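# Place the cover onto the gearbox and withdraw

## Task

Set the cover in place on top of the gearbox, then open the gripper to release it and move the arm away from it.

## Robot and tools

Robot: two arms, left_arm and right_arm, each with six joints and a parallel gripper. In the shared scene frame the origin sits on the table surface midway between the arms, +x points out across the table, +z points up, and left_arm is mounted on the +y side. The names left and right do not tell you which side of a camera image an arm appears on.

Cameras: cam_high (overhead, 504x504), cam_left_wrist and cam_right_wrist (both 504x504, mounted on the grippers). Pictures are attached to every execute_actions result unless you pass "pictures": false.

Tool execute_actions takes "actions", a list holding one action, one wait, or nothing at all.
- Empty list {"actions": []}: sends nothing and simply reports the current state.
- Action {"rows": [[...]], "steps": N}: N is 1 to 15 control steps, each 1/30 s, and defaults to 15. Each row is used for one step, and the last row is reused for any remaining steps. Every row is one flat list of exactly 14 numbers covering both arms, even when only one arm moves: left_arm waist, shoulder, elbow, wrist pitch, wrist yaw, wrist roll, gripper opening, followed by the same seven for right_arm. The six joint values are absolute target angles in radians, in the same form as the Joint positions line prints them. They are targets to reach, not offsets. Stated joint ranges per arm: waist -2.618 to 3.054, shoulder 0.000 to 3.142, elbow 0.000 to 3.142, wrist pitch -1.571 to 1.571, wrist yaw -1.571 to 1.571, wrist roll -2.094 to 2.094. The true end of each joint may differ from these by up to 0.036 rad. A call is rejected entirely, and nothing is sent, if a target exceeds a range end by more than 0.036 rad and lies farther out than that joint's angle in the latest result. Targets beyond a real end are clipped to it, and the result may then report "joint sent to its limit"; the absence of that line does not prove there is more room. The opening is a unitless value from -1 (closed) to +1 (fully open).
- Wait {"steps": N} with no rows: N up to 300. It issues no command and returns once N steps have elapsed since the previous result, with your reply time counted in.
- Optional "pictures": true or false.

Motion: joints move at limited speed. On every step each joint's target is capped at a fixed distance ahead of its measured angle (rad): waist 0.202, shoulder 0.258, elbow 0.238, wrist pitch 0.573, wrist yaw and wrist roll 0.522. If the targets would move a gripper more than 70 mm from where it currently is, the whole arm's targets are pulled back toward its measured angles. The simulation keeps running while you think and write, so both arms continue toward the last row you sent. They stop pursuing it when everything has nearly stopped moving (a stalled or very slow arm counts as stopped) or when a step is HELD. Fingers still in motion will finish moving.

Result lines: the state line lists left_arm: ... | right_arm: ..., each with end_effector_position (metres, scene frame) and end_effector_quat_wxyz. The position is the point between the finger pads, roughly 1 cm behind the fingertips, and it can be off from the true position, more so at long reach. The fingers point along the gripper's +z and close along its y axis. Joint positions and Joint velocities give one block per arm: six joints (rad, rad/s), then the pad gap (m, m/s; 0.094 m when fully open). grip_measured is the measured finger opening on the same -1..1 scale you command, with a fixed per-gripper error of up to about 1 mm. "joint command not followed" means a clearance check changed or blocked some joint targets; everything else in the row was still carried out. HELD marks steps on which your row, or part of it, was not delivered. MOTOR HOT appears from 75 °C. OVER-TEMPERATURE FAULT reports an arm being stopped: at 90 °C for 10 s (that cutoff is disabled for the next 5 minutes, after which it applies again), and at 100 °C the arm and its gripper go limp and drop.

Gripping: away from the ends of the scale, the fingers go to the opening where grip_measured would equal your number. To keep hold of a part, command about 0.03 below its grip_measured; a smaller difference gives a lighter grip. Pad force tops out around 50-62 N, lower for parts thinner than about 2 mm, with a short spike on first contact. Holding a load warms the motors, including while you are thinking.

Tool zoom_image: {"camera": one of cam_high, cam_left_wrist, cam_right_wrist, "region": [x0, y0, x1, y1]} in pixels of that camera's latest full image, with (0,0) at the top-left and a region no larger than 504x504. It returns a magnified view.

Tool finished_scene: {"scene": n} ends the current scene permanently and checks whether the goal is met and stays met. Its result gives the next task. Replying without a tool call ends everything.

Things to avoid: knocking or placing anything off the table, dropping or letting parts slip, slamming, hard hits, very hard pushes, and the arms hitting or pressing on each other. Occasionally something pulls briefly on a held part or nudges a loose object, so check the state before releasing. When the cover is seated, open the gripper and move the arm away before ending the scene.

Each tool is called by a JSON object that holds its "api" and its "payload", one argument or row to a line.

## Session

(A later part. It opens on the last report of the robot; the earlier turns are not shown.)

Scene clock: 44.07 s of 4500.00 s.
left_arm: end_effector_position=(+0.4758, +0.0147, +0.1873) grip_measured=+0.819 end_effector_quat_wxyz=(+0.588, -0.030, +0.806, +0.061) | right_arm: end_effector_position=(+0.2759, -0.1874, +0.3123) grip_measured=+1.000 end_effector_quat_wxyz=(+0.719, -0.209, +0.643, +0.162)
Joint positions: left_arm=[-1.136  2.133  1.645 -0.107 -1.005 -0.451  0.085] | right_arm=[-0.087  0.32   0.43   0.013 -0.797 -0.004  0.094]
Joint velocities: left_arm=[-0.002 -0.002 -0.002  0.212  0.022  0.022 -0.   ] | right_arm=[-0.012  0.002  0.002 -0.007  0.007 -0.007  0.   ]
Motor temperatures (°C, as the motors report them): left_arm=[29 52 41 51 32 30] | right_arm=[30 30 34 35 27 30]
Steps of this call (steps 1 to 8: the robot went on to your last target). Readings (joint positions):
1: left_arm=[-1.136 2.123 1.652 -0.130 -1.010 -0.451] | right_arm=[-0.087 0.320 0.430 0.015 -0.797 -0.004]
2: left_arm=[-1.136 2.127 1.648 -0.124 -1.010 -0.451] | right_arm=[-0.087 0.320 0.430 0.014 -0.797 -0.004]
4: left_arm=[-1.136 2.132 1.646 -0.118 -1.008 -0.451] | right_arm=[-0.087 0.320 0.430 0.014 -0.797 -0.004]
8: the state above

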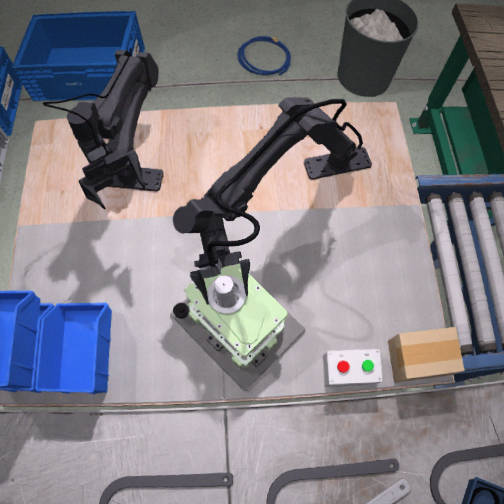

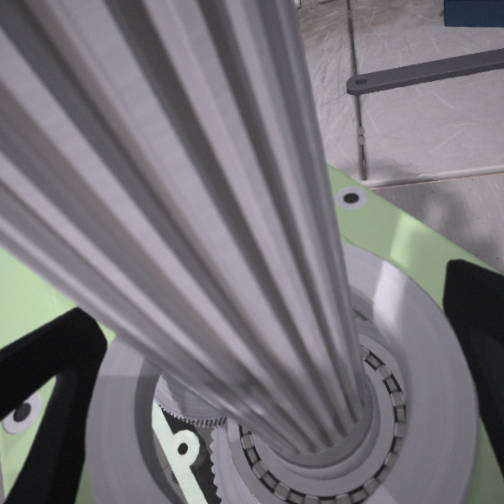

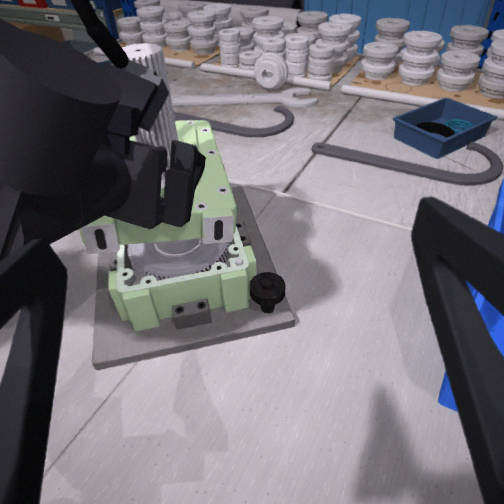

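{"api": "execute_actions", "payload": {
  "actions": [
    {"rows":[[-1.125,2.07,1.65,0.10,-1.12,-0.44,0.74,-0.08,0.3,0.42,0,-0.8,0,1],[-1.125,2.07,1.64,0.13,-1.12,-0.44,0.74,-0.08,0.3,0.42,0,-0.8,0,1],[-1.125,2.07,1.63,0.15,-1.12,-0.44,0.74,-0.08,0.3,0.42,0,-0.8,0,1],[-1.125,2.075,1.62,0.17,-1.12,-0.44,0.74,-0.08,0.3,0.42,0,-0.8,0,1],[-1.125,2.08,1.61,0.19,-1.12,-0.44,0.74,-0.08,0.3,0.42,0,-0.8,0,1],[-1.125,2.085,1.60,0.21,-1.12,-0.44,0.74,-0.08,0.3,0.42,0,-0.8,0,1],[-1.125,2.09,1.59,0.22,-1.12,-0.44,0.74,-0.08,0.3,0.42,0,-0.8,0,1]],"steps":15}
  ]
}}

{"api": "execute_actions", "payload": {
  "actions": [
    {"steps":10}
  ]
}}

Scene clock: 45.37 s of 4500.00 s.
left_arm: end_effector_position=(+0.4767, +0.0153, +0.1594) grip_measured=+0.819 end_effector_quat_wxyz=(+0.598, -0.042, +0.799, +0.054) | right_arm: end_effector_position=(+0.2759, -0.1874, +0.3123) grip_measured=+1.000 end_effector_quat_wxyz=(+0.719, -0.209, +0.643, +0.162)
Joint positions: left_arm=[-1.136  2.167  1.559  0.049 -1.017 -0.451  0.085] | right_arm=[-0.087  0.32   0.43   0.013 -0.797 -0.004  0.094]
Joint velocities: left_arm=[-0.002  0.012 -0.012 -0.007 -0.037  0.022 -0.001] | right_arm=[ 0.007 -0.007 -0.002 -0.037 -0.051  0.007  0.   ]
Motor temperatures (°C, as the motors report them): left_arm=[29 53 41 51 32 30] | right_arm=[30 30 34 35 27 30]
Steps of this call (steps 1 to 24: the robot went on to your last target; steps 25 to 39: all 15 steps of this action). Readings (joint positions):
25: left_arm=[-1.136 2.133 1.641 -0.082 -1.006 -0.451] | right_arm=[-0.087 0.320 0.430 0.013 -0.797 -0.004]
26: left_arm=[-1.136 2.133 1.635 -0.067 -1.009 -0.451] | right_arm=[-0.087 0.320 0.430 0.013 -0.797 -0.004]
28: left_arm=[-1.136 2.133 1.616 -0.034 -1.011 -0.451] | right_arm=[-0.087 0.320 0.430 0.013 -0.797 -0.004]
32: left_arm=[-1.136 2.141 1.577 0.026 -1.016 -0.451] | right_arm=[-0.087 0.320 0.430 0.013 -0.797 -0.004]
39: the state above

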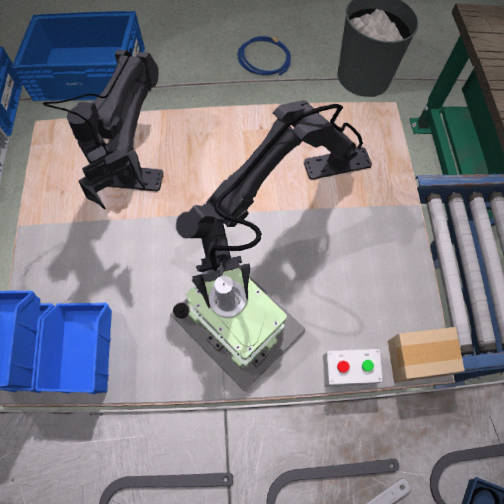

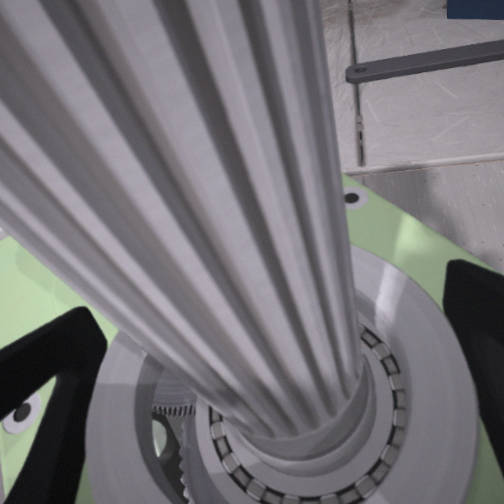

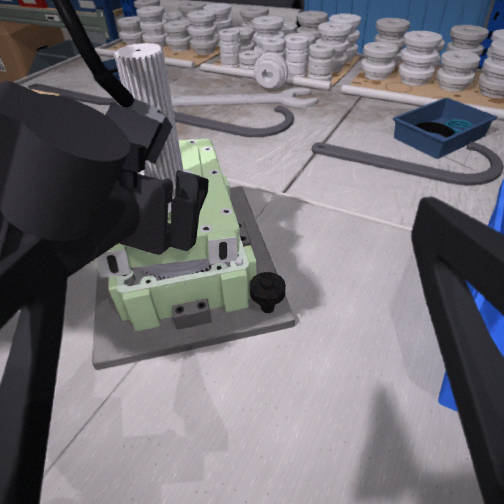

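Scene clock: 45.70 s of 4500.00 s.
left_arm: end_effector_position=(+0.4776, +0.0141, +0.1619) grip_measured=+0.819 end_effector_quat_wxyz=(+0.602, -0.046, +0.796, +0.048) | right_arm: end_effector_position=(+0.2759, -0.1874, +0.3123) grip_measured=+1.000 end_effector_quat_wxyz=(+0.719, -0.209, +0.643, +0.162)
Joint positions: left_arm=[-1.136  2.167  1.559  0.067 -1.017 -0.451  0.085] | right_arm=[-0.087  0.32   0.43   0.013 -0.797 -0.004  0.094]
Joint velocities: left_arm=[-0.012  0.012 -0.012  0.051  0.007  0.037 -0.   ] | right_arm=[ 0.012 -0.002 -0.007 -0.081  0.007  0.037  0.   ]
Motor temperatures (°C, as the motors report them): left_arm=[29 53 41 51 32 30] | right_arm=[30 30 34 35 27 30]
Steps of this call (steps 1 to 10: the robot went on to your last target). Readings (joint positions):
1: left_arm=[-1.136 2.167 1.559 0.049 -1.017 -0.451] | right_arm=[-0.087 0.320 0.430 0.013 -0.797 -0.004]
2: left_arm=[-1.136 2.167 1.559 0.051 -1.017 -0.451] | right_arm=[-0.087 0.320 0.430 0.013 -0.797 -0.004]
4: left_arm=[-1.136 2.167 1.559 0.059 -1.017 -0.451] | right_arm=[-0.087 0.320 0.430 0.013 -0.797 -0.004]
8: left_arm=[-1.136 2.167 1.559 0.066 -1.017 -0.451] | right_arm=[-0.087 0.320 0.430 0.013 -0.797 -0.004]
10: the state above

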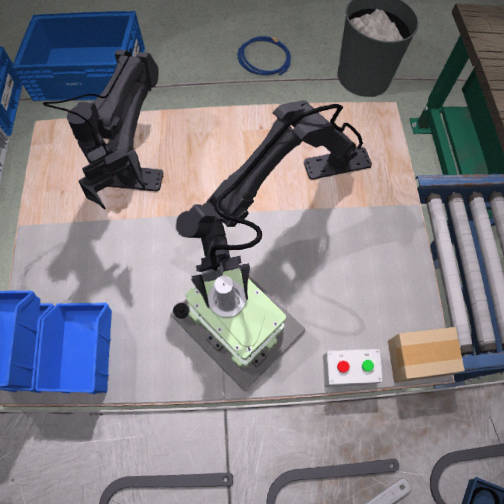

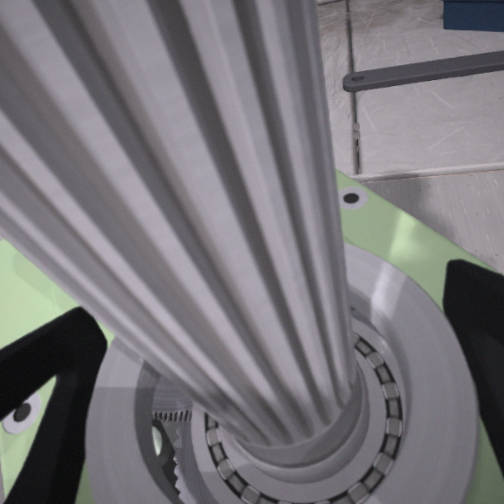

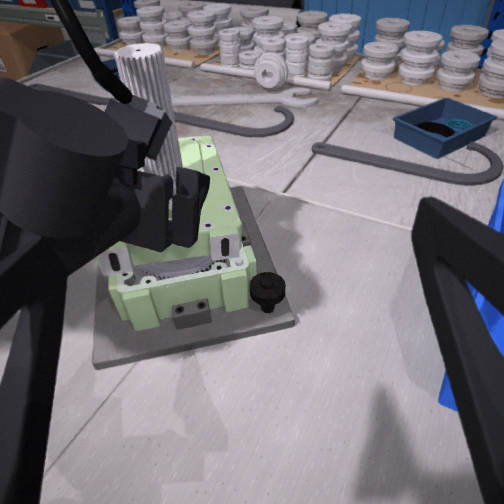

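{"api": "execute_actions", "payload": {
  "actions": [
    {"rows":[[-1.118,2.095,1.585,0.25,-1.11,-0.44,0.74,-0.08,0.3,0.42,0,-0.8,0,1],[-1.118,2.10,1.575,0.27,-1.11,-0.44,0.74,-0.08,0.3,0.42,0,-0.8,0,1]],"steps":15}
  ]
}}

{"api": "zoom_image", "payload": {
  "camera": "cam_right_wrist",
  "region": [70,130,290,350]
}}

{"api": "zoom_image", "payload": {
  "camera": "cam_high",
  "region": [160,250,310,400]
}}

Scene clock: 46.80 s of 4500.00 s.
left_arm: end_effector_position=(+0.4826, +0.0166, +0.1652) grip_measured=+0.819 end_effector_quat_wxyz=(+0.609, -0.060, +0.790, +0.038) | right_arm: end_effector_position=(+0.2759, -0.1874, +0.3123) grip_measured=+1.000 end_effector_quat_wxyz=(+0.719, -0.209, +0.643, +0.162)
Joint positions: left_arm=[-1.126  2.167  1.55   0.113 -1.016 -0.451  0.085] | right_arm=[-0.087  0.32   0.43   0.013 -0.797 -0.004  0.094]
Joint velocities: left_arm=[ 0.002  0.017  0.002  0.037 -0.037 -0.007  0.001] | right_arm=[-0.012  0.022 -0.007  0.007  0.007 -0.066  0.   ]
Motor temperatures (°C, as the motors report them): left_arm=[29 54 41 51 32 30] | right_arm=[30 29 34 35 27 30]
Steps of this call (steps 1 to 18: the robot went on to your last target; steps 19 to 33: all 15 steps of this action). Readings (joint positions):
19: left_arm=[-1.136 2.167 1.559 0.070 -1.017 -0.451] | right_arm=[-0.087 0.320 0.430 0.013 -0.797 -0.004]
20: left_arm=[-1.135 2.167 1.557 0.078 -1.016 -0.451] | right_arm=[-0.087 0.320 0.430 0.013 -0.797 -0.004]
22: left_arm=[-1.132 2.167 1.553 0.093 -1.016 -0.451] | right_arm=[-0.087 0.320 0.430 0.013 -0.797 -0.004]
26: left_arm=[-1.127 2.167 1.551 0.106 -1.016 -0.451] | right_arm=[-0.087 0.320 0.430 0.013 -0.797 -0.004]
33: the state above

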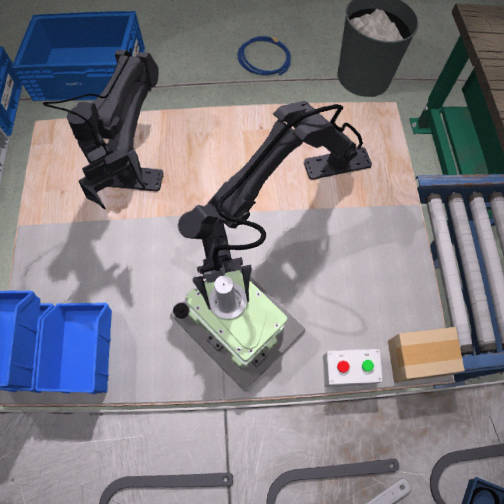

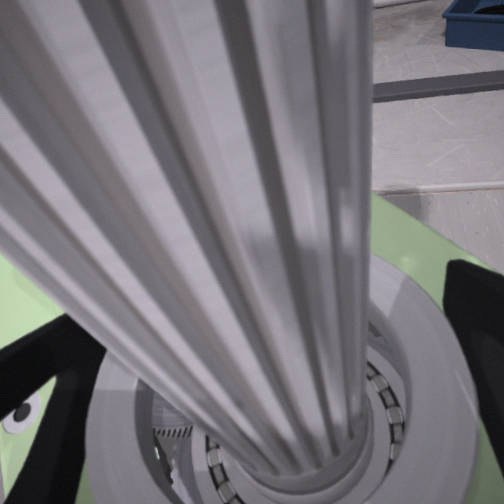

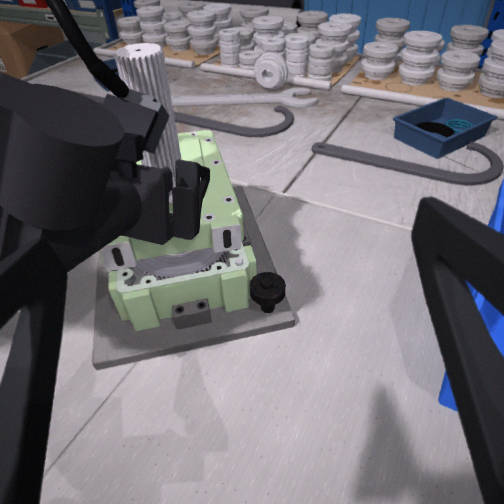

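Region (70, 130, 290, 350) of cam_right_wrist's 504x504 image, scaled by 2.291, with more detail than that image has.

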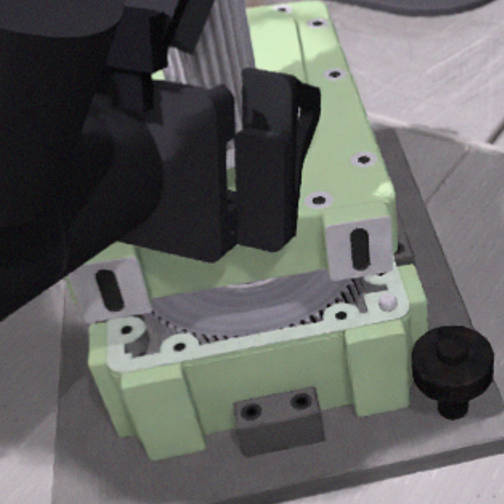

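Region (160, 250, 310, 400) of cam_high's 504x504 image, scaled by 3.360, with more detail than that image has.

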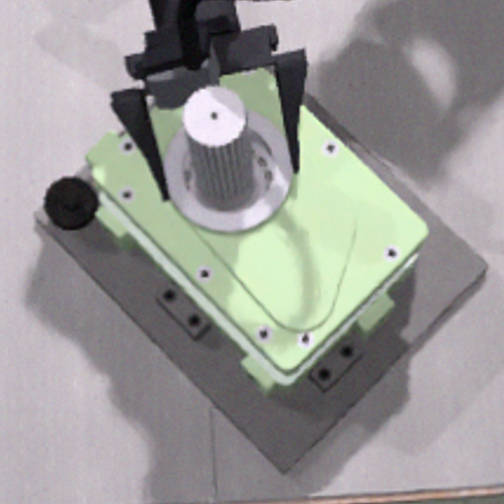

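{"api": "execute_actions", "payload": {
  "actions": [
    {"rows":[[-1.13,2.105,1.575,0.275,-1.11,-0.44,0.74,-0.08,0.3,0.42,0,-0.8,0,1],[-1.135,2.11,1.57,0.28,-1.11,-0.44,0.74,-0.08,0.3,0.42,0,-0.8,0,1],[-1.138,2.115,1.565,0.285,-1.11,-0.44,0.74,-0.08,0.3,0.42,0,-0.8,0,1],[-1.138,2.12,1.56,0.29,-1.11,-0.44,0.74,-0.08,0.3,0.42,0,-0.8,0,1],[-1.138,2.125,1.555,0.30,-1.11,-0.44,0.74,-0.08,0.3,0.42,0,-0.8,0,1]],"steps":15}
  ]
}}

Scene clock: 48.07 s of 4500.00 s.
left_arm: end_effector_position=(+0.4815, +0.0160, +0.1447) grip_measured=+0.819 end_effector_quat_wxyz=(+0.605, -0.053, +0.793, +0.045) | right_arm: end_effector_position=(+0.2759, -0.1874, +0.3122) grip_measured=+1.000 end_effector_quat_wxyz=(+0.719, -0.209, +0.643, +0.162)
Joint positions: left_arm=[-1.128  2.198  1.528  0.144 -1.016 -0.451  0.085] | right_arm=[-0.087  0.32   0.43   0.013 -0.797 -0.004  0.094]
Joint velocities: left_arm=[ 0.007  0.007  0.002  0.037  0.022 -0.037  0.001] | right_arm=[-0.012  0.002  0.002  0.007 -0.037 -0.051  0.   ]
Motor temperatures (°C, as the motors report them): left_arm=[29 55 41 52 33 30] | right_arm=[30 29 34 35 27 30]
Steps of this call (steps 1 to 15: the robot went on to your last target; steps 16 to 23: nothing new was sent; steps 24 to 38: all 15 steps of this action). Readings (joint positions):
24: left_arm=[-1.126 2.167 1.550 0.114 -1.016 -0.451] | right_arm=[-0.087 0.320 0.430 0.013 -0.797 -0.004]
25: left_arm=[-1.126 2.167 1.550 0.115 -1.016 -0.451] | right_arm=[-0.087 0.320 0.430 0.013 -0.797 -0.004]
27: left_arm=[-1.126 2.170 1.549 0.125 -1.016 -0.451] | right_arm=[-0.087 0.320 0.430 0.013 -0.797 -0.004]
31: left_arm=[-1.127 2.182 1.536 0.144 -1.016 -0.451] | right_arm=[-0.087 0.320 0.430 0.013 -0.797 -0.004]
38: the state above

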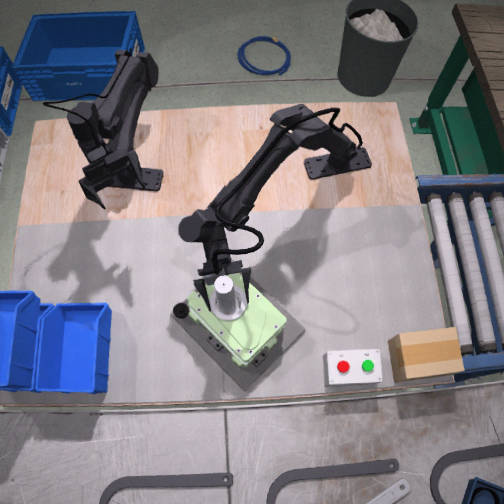

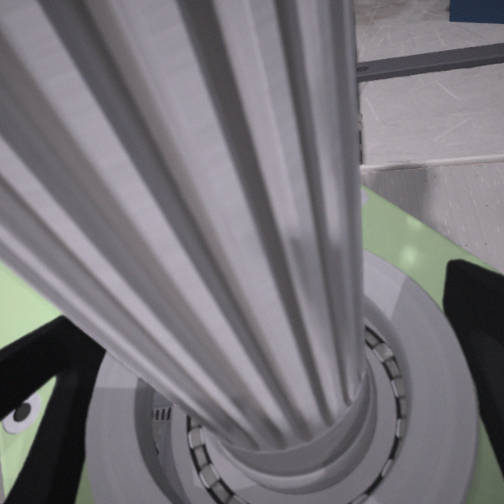

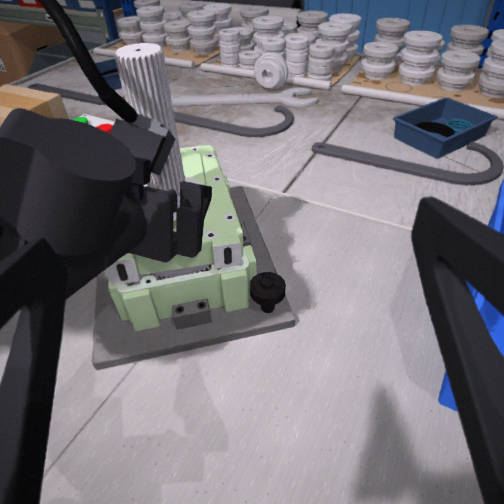

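{"api": "execute_actions", "payload": {
  "actions": [
    {"rows":[[-1.146,2.125,1.555,0.32,-1.095,-0.44,0.74,-0.08,0.3,0.42,0,-0.8,0,1]],"steps":12}
  ]
}}

Scene clock: 49.53 s of 4500.00 s.
left_arm: end_effector_position=(+0.4813, +0.0127, +0.1474) grip_measured=+0.819 end_effector_quat_wxyz=(+0.609, -0.056, +0.791, +0.036) | right_arm: end_effector_position=(+0.2759, -0.1874, +0.3122) grip_measured=+1.000 end_effector_quat_wxyz=(+0.719, -0.209, +0.643, +0.162)
Joint positions: left_arm=[-1.132  2.198  1.528  0.164 -1.013 -0.451  0.085] | right_arm=[-0.087  0.32   0.43   0.013 -0.797 -0.004  0.094]
Joint velocities: left_arm=[-0.002 -0.007 -0.012  0.051 -0.022 -0.007 -0.   ] | right_arm=[-0.017  0.002 -0.022  0.022  0.007 -0.095  0.   ]
Motor temperatures (°C, as the motors report them): left_arm=[29 56 41 52 33 30] | right_arm=[30 29 34 35 27 30]
Steps of this call (steps 1 to 15: the robot went on to your last target; steps 16 to 32: nothing new was sent; steps 33 to 44: all 12 steps of this action). Readings (joint positions):
33: left_arm=[-1.128 2.198 1.528 0.148 -1.016 -0.451] | right_arm=[-0.087 0.320 0.430 0.013 -0.797 -0.004]
34: left_arm=[-1.129 2.198 1.528 0.151 -1.016 -0.451] | right_arm=[-0.087 0.320 0.430 0.013 -0.797 -0.004]
36: left_arm=[-1.130 2.198 1.528 0.156 -1.015 -0.451] | right_arm=[-0.087 0.320 0.430 0.013 -0.797 -0.004]
40: left_arm=[-1.131 2.198 1.528 0.162 -1.013 -0.451] | right_arm=[-0.087 0.320 0.430 0.013 -0.797 -0.004]
44: the state above

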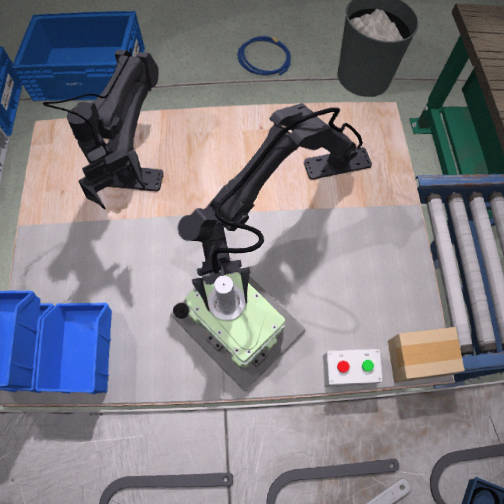

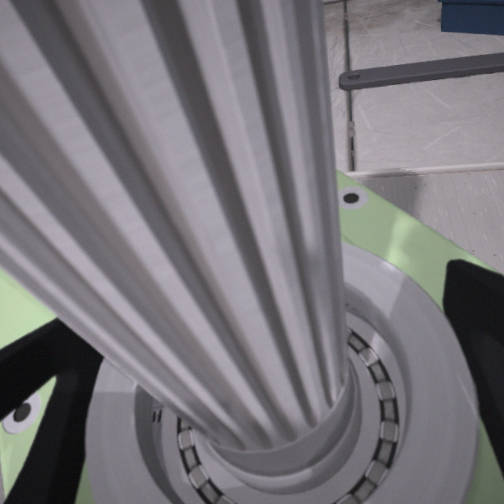

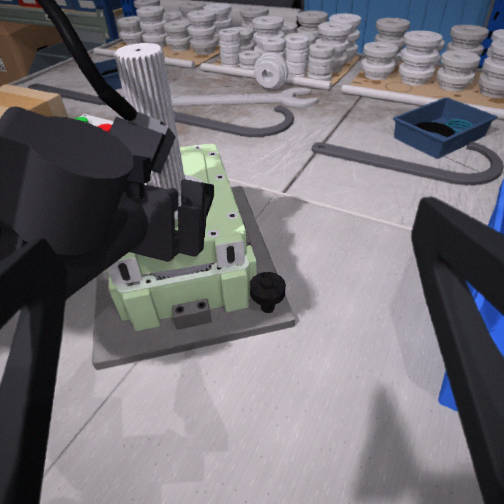

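Nearly centred. Lower.

{"api": "execute_actions", "payload": {
  "actions": [
    {"rows":[[-1.148,2.13,1.55,0.325,-1.095,-0.44,0.74,-0.08,0.3,0.42,0,-0.8,0,1],[-1.148,2.135,1.545,0.335,-1.095,-0.44,0.74,-0.08,0.3,0.42,0,-0.8,0,1],[-1.148,2.14,1.54,0.345,-1.095,-0.44,0.74,-0.08,0.3,0.42,0,-0.8,0,1],[-1.148,2.145,1.535,0.355,-1.095,-0.44,0.74,-0.08,0.3,0.42,0,-0.8,0,1],[-1.148,2.15,1.53,0.365,-1.095,-0.44,0.74,-0.08,0.3,0.42,0,-0.8,0,1]],"steps":15}
  ]
}}

{"api": "zoom_image", "payload": {
  "camera": "cam_right_wrist",
  "region": [70,130,290,350]
}}

{"api": "zoom_image", "payload": {
  "camera": "cam_high",
  "region": [160,250,310,400]
}}

Scene clock: 51.07 s of 4500.00 s.
left_arm: end_effector_position=(+0.4798, +0.0100, +0.1409) grip_measured=+0.819 end_effector_quat_wxyz=(+0.613, -0.057, +0.787, +0.031) | right_arm: end_effector_position=(+0.2759, -0.1874, +0.3122) grip_measured=+1.000 end_effector_quat_wxyz=(+0.719, -0.209, +0.643, +0.162)
Joint positions: left_arm=[-1.137  2.212  1.509  0.217 -1.017 -0.444  0.085] | right_arm=[-0.087  0.32   0.43   0.013 -0.797 -0.004  0.094]
Joint velocities: left_arm=[-0.007  0.007  0.017  0.081 -0.081 -0.007 -0.002] | right_arm=[-0.002  0.002 -0.012  0.022 -0.007 -0.007  0.   ]
Motor temperatures (°C, as the motors report them): left_arm=[29 57 41 52 33 30] | right_arm=[30 29 34 35 27 30]
Steps of this call (steps 1 to 15: the robot went on to your last target; steps 16 to 31: nothing new was sent; steps 32 to 46: all 15 steps of this action). Readings (joint positions):
32: left_arm=[-1.132 2.198 1.528 0.165 -1.013 -0.451] | right_arm=[-0.087 0.320 0.430 0.013 -0.797 -0.004]
33: left_arm=[-1.132 2.198 1.528 0.166 -1.013 -0.451] | right_arm=[-0.087 0.320 0.430 0.013 -0.797 -0.004]
35: left_arm=[-1.133 2.198 1.522 0.179 -1.013 -0.451] | right_arm=[-0.087 0.320 0.430 0.013 -0.797 -0.004]
39: left_arm=[-1.135 2.207 1.512 0.206 -1.013 -0.451] | right_arm=[-0.087 0.320 0.430 0.013 -0.797 -0.004]
46: the state above

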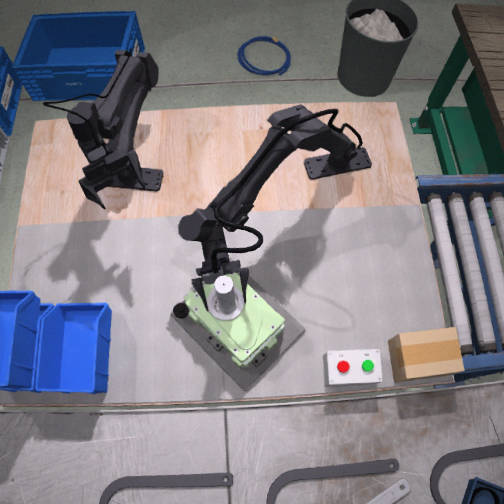

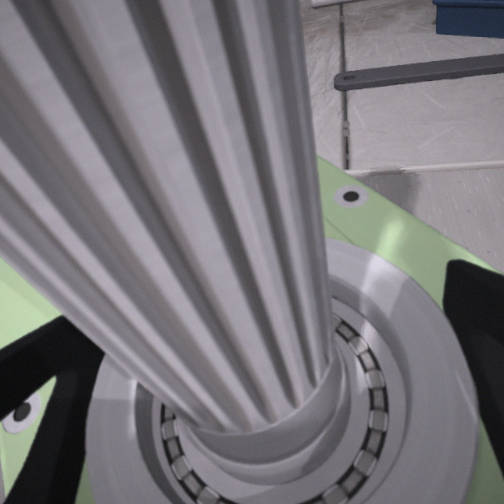

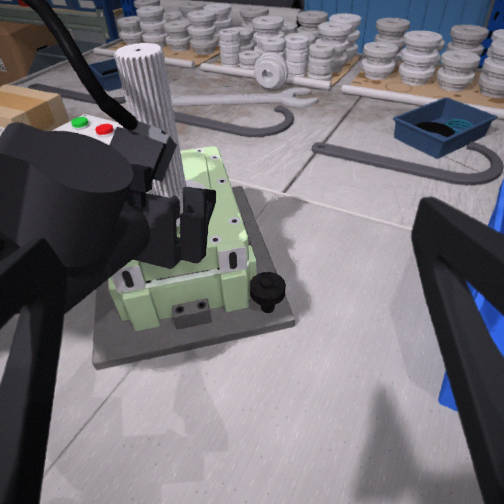

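Region (70, 130, 290, 350) of cam_right_wrist's 504x504 image, scaled by 2.291, with more detail than that image has.

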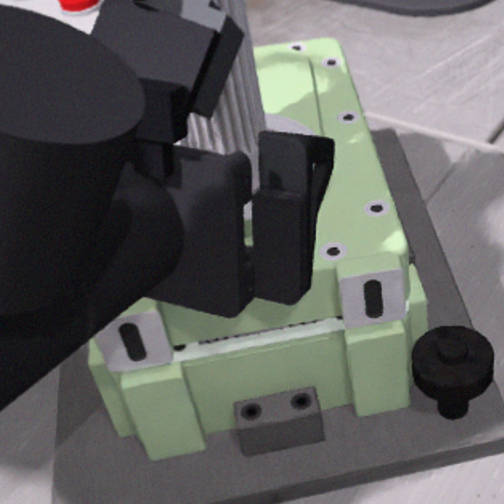

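Region (160, 250, 310, 400) of cam_high's 504x504 image, scaled by 3.360, with more detail than that image has.

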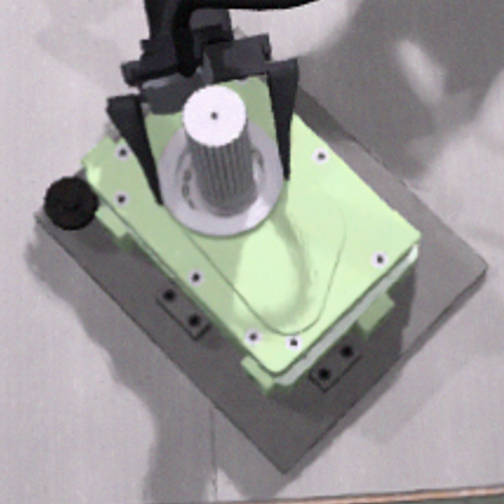

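{"api": "execute_actions", "payload": {
  "actions": [
    {"rows":[[-1.135,2.152,1.53,0.36,-1.095,-0.44,0.74,-0.08,0.3,0.42,0,-0.8,0,1],[-1.128,2.155,1.53,0.355,-1.095,-0.44,0.74,-0.08,0.3,0.42,0,-0.8,0,1],[-1.122,2.16,1.53,0.35,-1.095,-0.44,0.74,-0.08,0.3,0.42,0,-0.8,0,1]],"steps":15}
  ]
}}

Scene clock: 52.23 s of 4500.00 s.
left_arm: end_effector_position=(+0.4808, +0.0112, +0.1413) grip_measured=+0.819 end_effector_quat_wxyz=(+0.614, -0.059, +0.787, +0.032) | right_arm: end_effector_position=(+0.2759, -0.1874, +0.3122) grip_measured=+1.000 end_effector_quat_wxyz=(+0.719, -0.209, +0.643, +0.162)
Joint positions: left_arm=[-1.135  2.212  1.509  0.219 -1.018 -0.444  0.085] | right_arm=[-0.087  0.32   0.43   0.013 -0.797 -0.004  0.094]
Joint velocities: left_arm=[ 0.002  0.002 -0.012 -0.037 -0.066  0.022 -0.001] | right_arm=[ 0.017 -0.017 -0.002  0.066  0.037 -0.051  0.   ]
Motor temperatures (°C, as the motors report them): left_arm=[29 57 41 53 32 30] | right_arm=[30 29 34 35 27 30]
Steps of this call (steps 1 to 15: the robot went on to your last target; steps 16 to 20: nothing new was sent; steps 21 to 35: all 15 steps of this action). Readings (joint positions):
21: left_arm=[-1.137 2.212 1.509 0.219 -1.018 -0.444] | right_arm=[-0.087 0.320 0.430 0.013 -0.797 -0.004]
22: left_arm=[-1.137 2.212 1.509 0.219 -1.018 -0.444] | right_arm=[-0.087 0.320 0.430 0.013 -0.797 -0.004]
24: left_arm=[-1.136 2.212 1.509 0.219 -1.018 -0.444] | right_arm=[-0.087 0.320 0.430 0.013 -0.797 -0.004]
28: left_arm=[-1.135 2.212 1.509 0.219 -1.018 -0.444] | right_arm=[-0.087 0.320 0.430 0.013 -0.797 -0.004]
35: the state above

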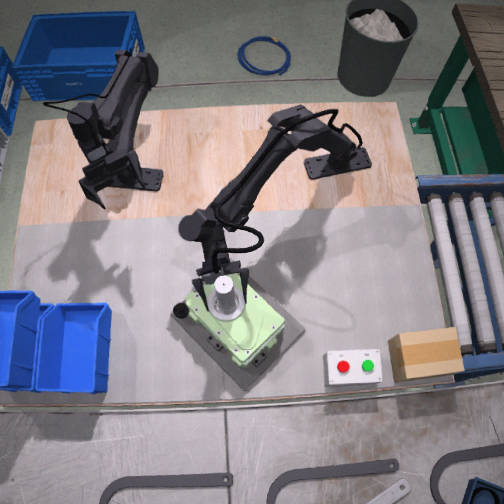

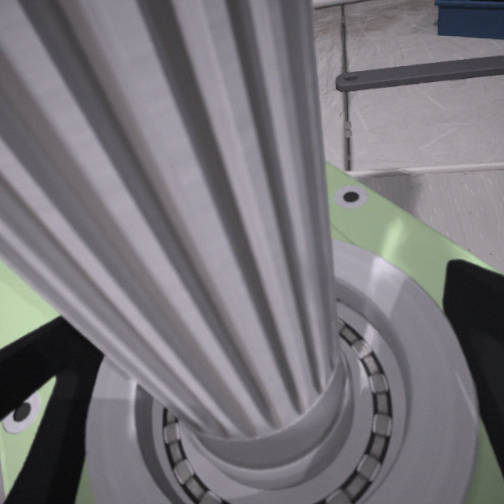

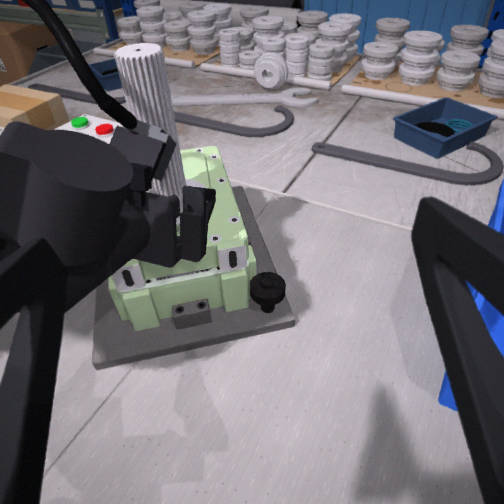

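{"api": "execute_actions", "payload": {
  "actions": [
    {"rows":[[-1.118,2.165,1.53,0.34,-1.095,-0.45,0.74,-0.08,0.3,0.42,0,-0.8,0,1],[-1.116,2.17,1.53,0.33,-1.095,-0.455,0.74,-0.08,0.3,0.42,0,-0.8,0,1],[-1.116,2.175,1.525,0.325,-1.095,-0.46,0.74,-0.08,0.3,0.42,0,-0.8,0,1],[-1.116,2.18,1.52,0.32,-1.095,-0.46,0.74,-0.08,0.3,0.42,0,-0.8,0,1]],"steps":15}
  ]
}}

Scene clock: 53.27 s of 4500.00 s.
left_arm: end_effector_position=(+0.4823, +0.0129, +0.1377) grip_measured=+0.819 end_effector_quat_wxyz=(+0.613, -0.062, +0.787, +0.034) | right_arm: end_effector_position=(+0.2759, -0.1874, +0.3122) grip_measured=+1.000 end_effector_quat_wxyz=(+0.719, -0.209, +0.643, +0.162)
Joint positions: left_arm=[-1.131  2.22   1.509  0.223 -1.021 -0.449  0.085] | right_arm=[-0.087  0.32   0.43   0.013 -0.797 -0.004  0.094]
Joint velocities: left_arm=[-0.002 -0.032  0.017 -0.007  0.11   0.022  0.001] | right_arm=[-0.046  0.002 -0.002 -0.066 -0.051 -0.007  0.   ]
Motor temperatures (°C, as the motors report them): left_arm=[29 58 40 52 32 30] | right_arm=[30 29 34 35 27 30]
Steps of this call (steps 1 to 15: the robot went on to your last target; step 16: nothing new was sent; steps 17 to 31: all 15 steps of this action). Readings (joint positions):
17: left_arm=[-1.134 2.212 1.509 0.219 -1.018 -0.444] | right_arm=[-0.087 0.320 0.430 0.013 -0.797 -0.004]
18: left_arm=[-1.134 2.213 1.509 0.219 -1.018 -0.444] | right_arm=[-0.087 0.320 0.430 0.013 -0.797 -0.004]
20: left_arm=[-1.132 2.217 1.509 0.219 -1.018 -0.446] | right_arm=[-0.087 0.320 0.430 0.013 -0.797 -0.004]
24: left_arm=[-1.131 2.220 1.509 0.223 -1.021 -0.449] | right_arm=[-0.087 0.320 0.430 0.013 -0.797 -0.004]
31: the state above

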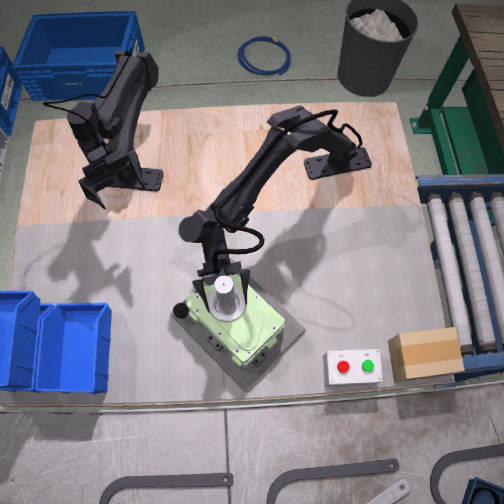

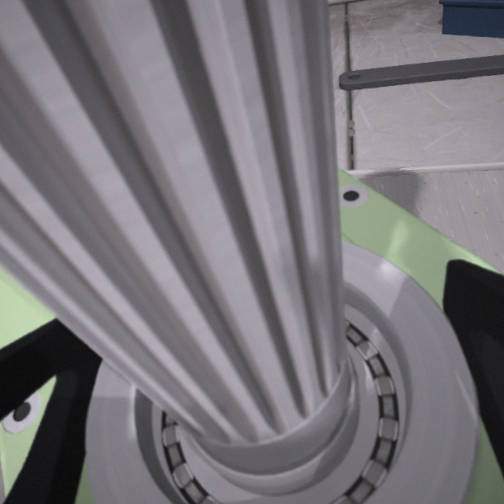

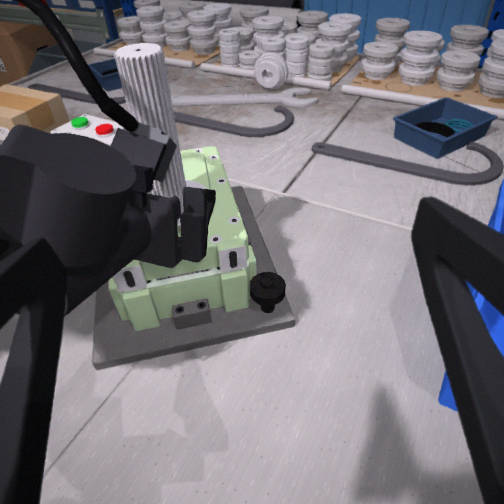

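Centred. Unload the wrist so the weight settles.

{"api": "execute_actions", "payload": {
  "actions": [
    {"rows":[[-1.125,2.185,1.52,0.30,-1.085,-0.46,0.74,-0.08,0.3,0.42,0,-0.8,0,1],[-1.128,2.19,1.515,0.28,-1.075,-0.46,0.74,-0.08,0.3,0.42,0,-0.8,0,1],[-1.13,2.195,1.51,0.26,-1.065,-0.46,0.74,-0.08,0.3,0.42,0,-0.8,0,1],[-1.13,2.20,1.505,0.25,-1.055,-0.46,0.74,-0.08,0.3,0.42,0,-0.8,0,1]],"steps":15}
  ]
}}

{"api": "zoom_image", "payload": {
  "camera": "cam_right_wrist",
  "region": [70,130,290,350]
}}

{"api": "zoom_image", "payload": {
  "camera": "cam_high",
  "region": [160,250,310,400]
}}

Scene clock: 54.63 s of 4500.00 s.
left_arm: end_effector_position=(+0.4822, +0.0128, +0.1368) grip_measured=+0.819 end_effector_quat_wxyz=(+0.612, -0.061, +0.787, +0.035) | right_arm: end_effector_position=(+0.2759, -0.1874, +0.3122) grip_measured=+1.000 end_effector_quat_wxyz=(+0.719, -0.209, +0.643, +0.162)
Joint positions: left_arm=[-1.131  2.221  1.509  0.22  -1.02  -0.449  0.085] | right_arm=[-0.087  0.32   0.43   0.013 -0.797 -0.004  0.094]
Joint velocities: left_arm=[ 0.012  0.007  0.002 -0.081  0.007 -0.081  0.   ] | right_arm=[ 0.002  0.012  0.007  0.007 -0.022 -0.095  0.   ]
Motor temperatures (°C, as the motors report them): left_arm=[29 58 40 52 32 30] | right_arm=[30 29 34 35 27 30]
Steps of this call (steps 1 to 15: the robot went on to your last target; steps 16 to 26: nothing new was sent; steps 27 to 41: all 15 steps of this action). Readings (joint positions):
27: left_arm=[-1.131 2.220 1.509 0.223 -1.021 -0.449] | right_arm=[-0.087 0.320 0.430 0.013 -0.797 -0.004]
28: left_arm=[-1.131 2.220 1.509 0.223 -1.021 -0.449] | right_arm=[-0.087 0.320 0.430 0.013 -0.797 -0.004]
30: left_arm=[-1.131 2.221 1.509 0.221 -1.020 -0.449] | right_arm=[-0.087 0.320 0.430 0.013 -0.797 -0.004]
34: left_arm=[-1.131 2.221 1.509 0.220 -1.020 -0.449] | right_arm=[-0.087 0.320 0.430 0.013 -0.797 -0.004]
41: the state above

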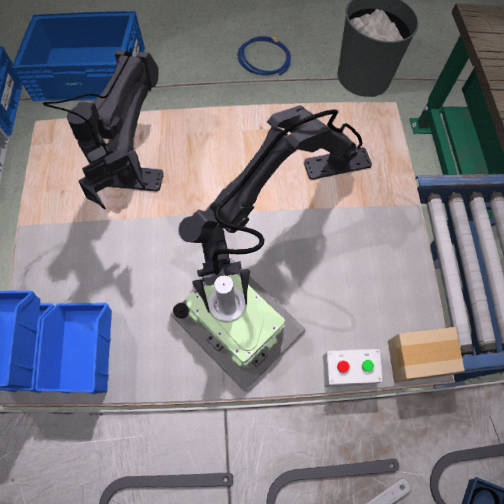

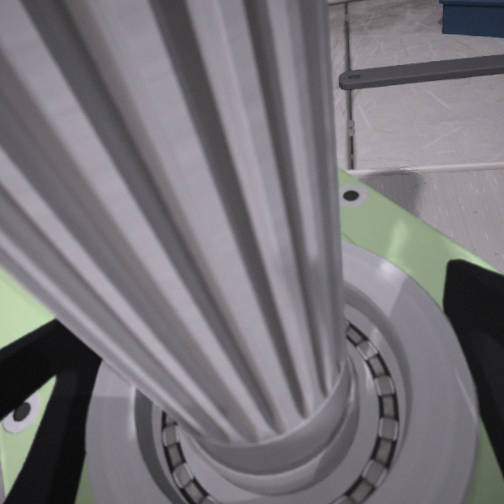

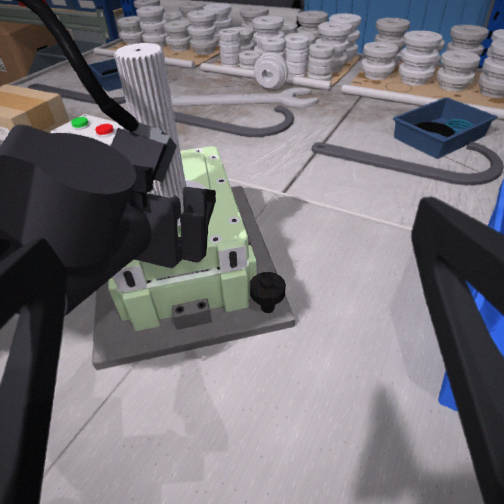

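Region (70, 130, 290, 350) of cam_right_wrist's 504x504 image, scaled by 2.291, with more detail than that image has.

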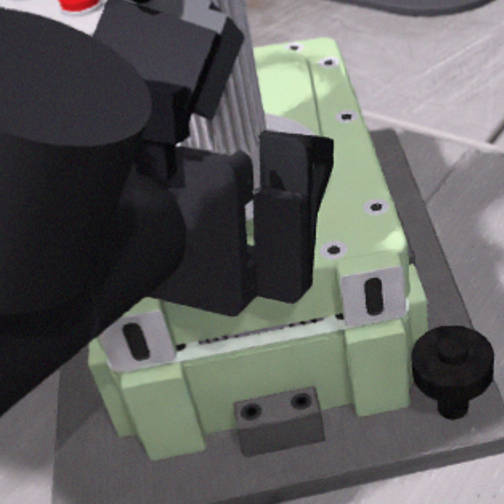

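Region (160, 250, 310, 400) of cam_high's 504x504 image, scaled by 3.360, with more detail than that image has.

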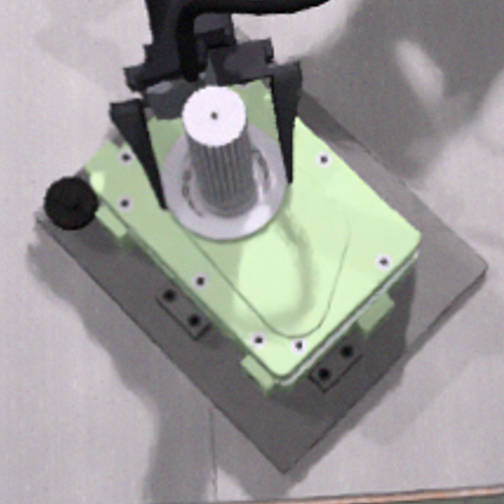

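{"api": "execute_actions", "payload": {
  "actions": [
    {"rows":[[-1.12,2.185,1.515,0.28,-1.03,-0.46,0.74,-0.08,0.3,0.42,0,-0.8,0,1],[-1.115,2.18,1.52,0.29,-1.01,-0.46,0.74,-0.08,0.3,0.42,0,-0.8,0,1],[-1.112,2.18,1.52,0.29,-0.99,-0.46,0.74,-0.08,0.3,0.42,0,-0.8,0,1]],"steps":15}
  ]
}}

{"api": "zoom_image", "payload": {
  "camera": "cam_high",
  "region": [160,250,310,400]
}}

Scene clock: 55.97 s of 4500.00 s.
left_arm: end_effector_position=(+0.4828, +0.0124, +0.1363) grip_measured=+0.819 end_effector_quat_wxyz=(+0.611, -0.059, +0.788, +0.033) | right_arm: end_effector_position=(+0.2759, -0.1874, +0.3122) grip_measured=+1.000 end_effector_quat_wxyz=(+0.719, -0.209, +0.643, +0.162)
Joint positions: left_arm=[-1.13   2.221  1.509  0.22  -1.013 -0.449  0.085] | right_arm=[-0.087  0.32   0.43   0.013 -0.797 -0.004  0.094]
Joint velocities: left_arm=[-0.022 -0.002 -0.007 -0.007  0.007 -0.051  0.   ] | right_arm=[-0.017 -0.012  0.012 -0.066 -0.051 -0.051  0.   ]
Motor temperatures (°C, as the motors report them): left_arm=[29 58 40 52 32 30] | right_arm=[30 29 34 35 27 30]
Steps of this call (steps 1 to 15: the robot went on to your last target; steps 16 to 25: nothing new was sent; steps 26 to 40: all 15 steps of this action). Readings (joint positions):
26: left_arm=[-1.131 2.221 1.509 0.220 -1.019 -0.449] | right_arm=[-0.087 0.320 0.430 0.013 -0.797 -0.004]
27: left_arm=[-1.131 2.221 1.509 0.220 -1.018 -0.449] | right_arm=[-0.087 0.320 0.430 0.013 -0.797 -0.004]
29: left_arm=[-1.130 2.221 1.509 0.220 -1.015 -0.449] | right_arm=[-0.087 0.320 0.430 0.013 -0.797 -0.004]
33: left_arm=[-1.130 2.221 1.509 0.220 -1.013 -0.449] | right_arm=[-0.087 0.320 0.430 0.013 -0.797 -0.004]
40: the state above

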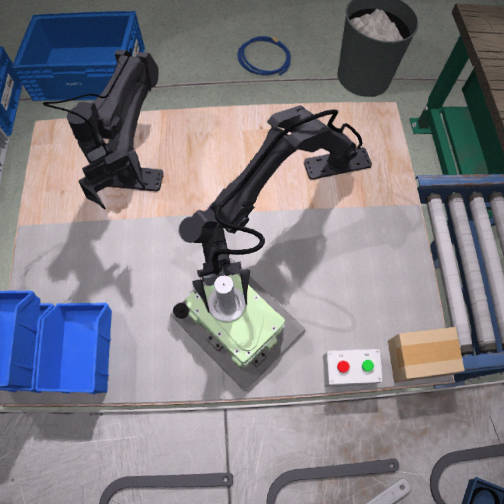

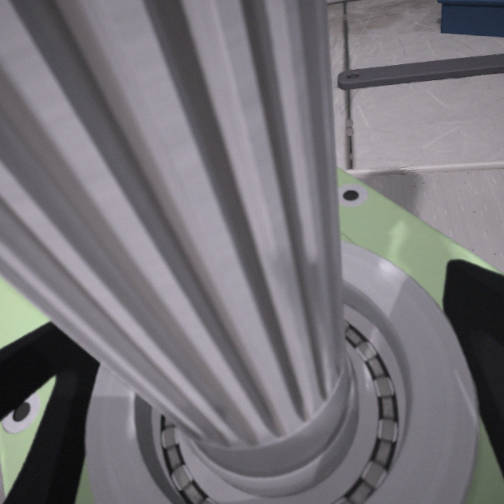

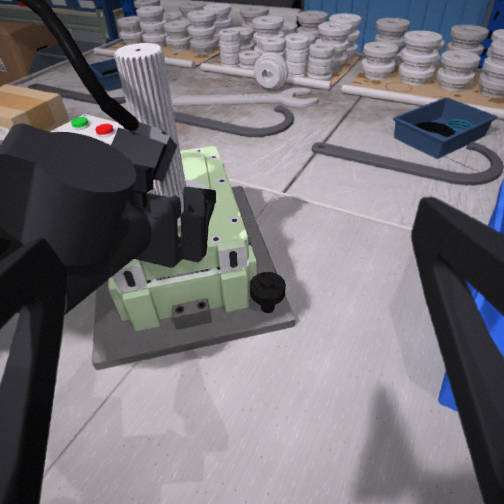

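Region (160, 250, 310, 400) of cam_high's 504x504 image, scaled by 3.360, with more detail than that image has.

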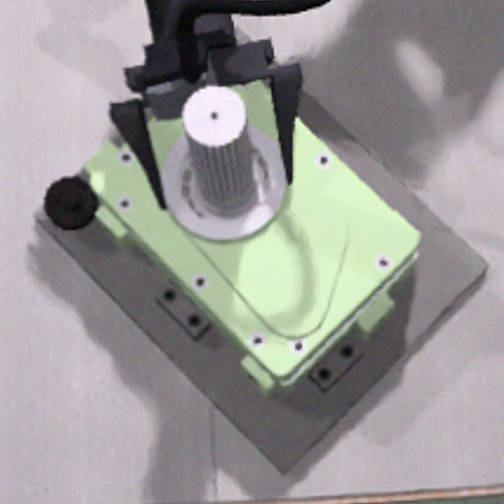

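{"api": "execute_actions", "payload": {
  "actions": [
    {"rows":[[-1.13,2.195,1.53,0.24,-1.02,-0.45,0.8,-0.08,0.3,0.42,0,-0.8,0,1],[-1.13,2.195,1.53,0.24,-1.02,-0.45,0.86,-0.08,0.3,0.42,0,-0.8,0,1],[-1.13,2.195,1.53,0.24,-1.02,-0.45,1,-0.08,0.3,0.42,0,-0.8,0,1]],"steps":12}
  ]
}}

{"api": "zoom_image", "payload": {
  "camera": "cam_right_wrist",
  "region": [70,130,290,350]
}}

{"api": "zoom_image", "payload": {
  "camera": "cam_high",
  "region": [160,250,310,400]
}}

Scene clock: 57.10 s of 4500.00 s.
left_arm: end_effector_position=(+0.4829, +0.0123, +0.1367) grip_measured=+1.000 end_effector_quat_wxyz=(+0.612, -0.060, +0.788, +0.032) | right_arm: end_effector_position=(+0.2759, -0.1874, +0.3122) grip_measured=+1.000 end_effector_quat_wxyz=(+0.719, -0.209, +0.643, +0.162)
Joint positions: left_arm=[-1.13   2.221  1.509  0.223 -1.013 -0.449  0.094] | right_arm=[-0.087  0.32   0.43   0.013 -0.797 -0.004  0.094]
Joint velocities: left_arm=[ 0.002 -0.012  0.002  0.007  0.007  0.007  0.   ] | right_arm=[ 0.007 -0.012  0.017 -0.022 -0.007  0.022  0.   ]
Motor temperatures (°C, as the motors report them): left_arm=[29 58 40 52 32 30] | right_arm=[30 29 34 35 27 30]
Steps of this call (steps 1 to 15: the robot went on to your last target; steps 16 to 22: nothing new was sent; steps 23 to 34: all 12 steps of this action). Readings (joint positions):
23: left_arm=[-1.130 2.221 1.509 0.219 -1.013 -0.449] | right_arm=[-0.087 0.320 0.430 0.013 -0.797 -0.004]
24: left_arm=[-1.130 2.221 1.509 0.218 -1.013 -0.449] | right_arm=[-0.087 0.320 0.430 0.013 -0.797 -0.004]
26: left_arm=[-1.130 2.221 1.509 0.219 -1.013 -0.449] | right_arm=[-0.087 0.320 0.430 0.013 -0.797 -0.004]
30: left_arm=[-1.130 2.221 1.509 0.222 -1.013 -0.449] | right_arm=[-0.087 0.320 0.430 0.013 -0.797 -0.004]
34: the state above

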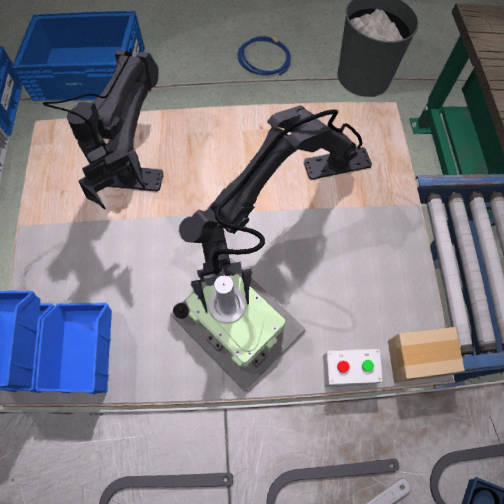

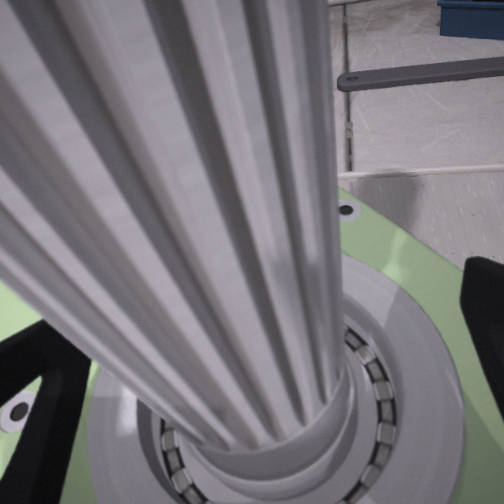

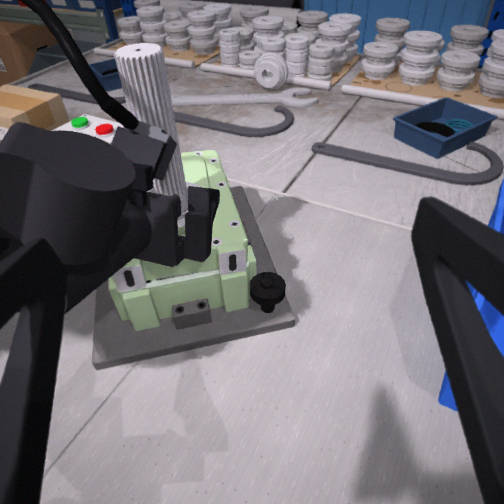

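Region (70, 130, 290, 350) of cam_right_wrist's 504x504 image, scaled by 2.291, with more detail than that image has.

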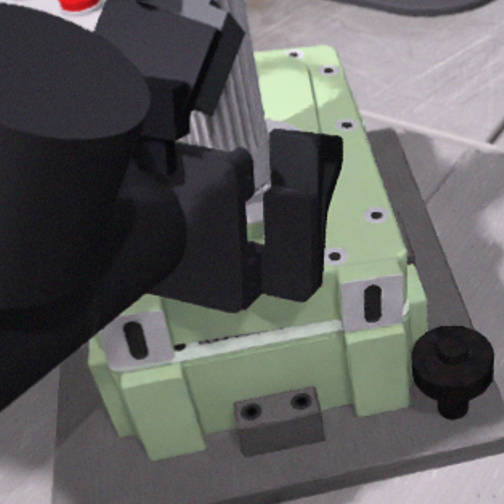

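Region (160, 250, 310, 400) of cam_high's 504x504 image, scaled by 3.360, with more detail than that image has.

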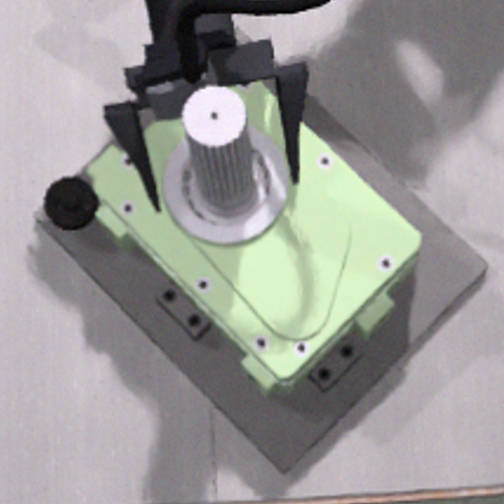

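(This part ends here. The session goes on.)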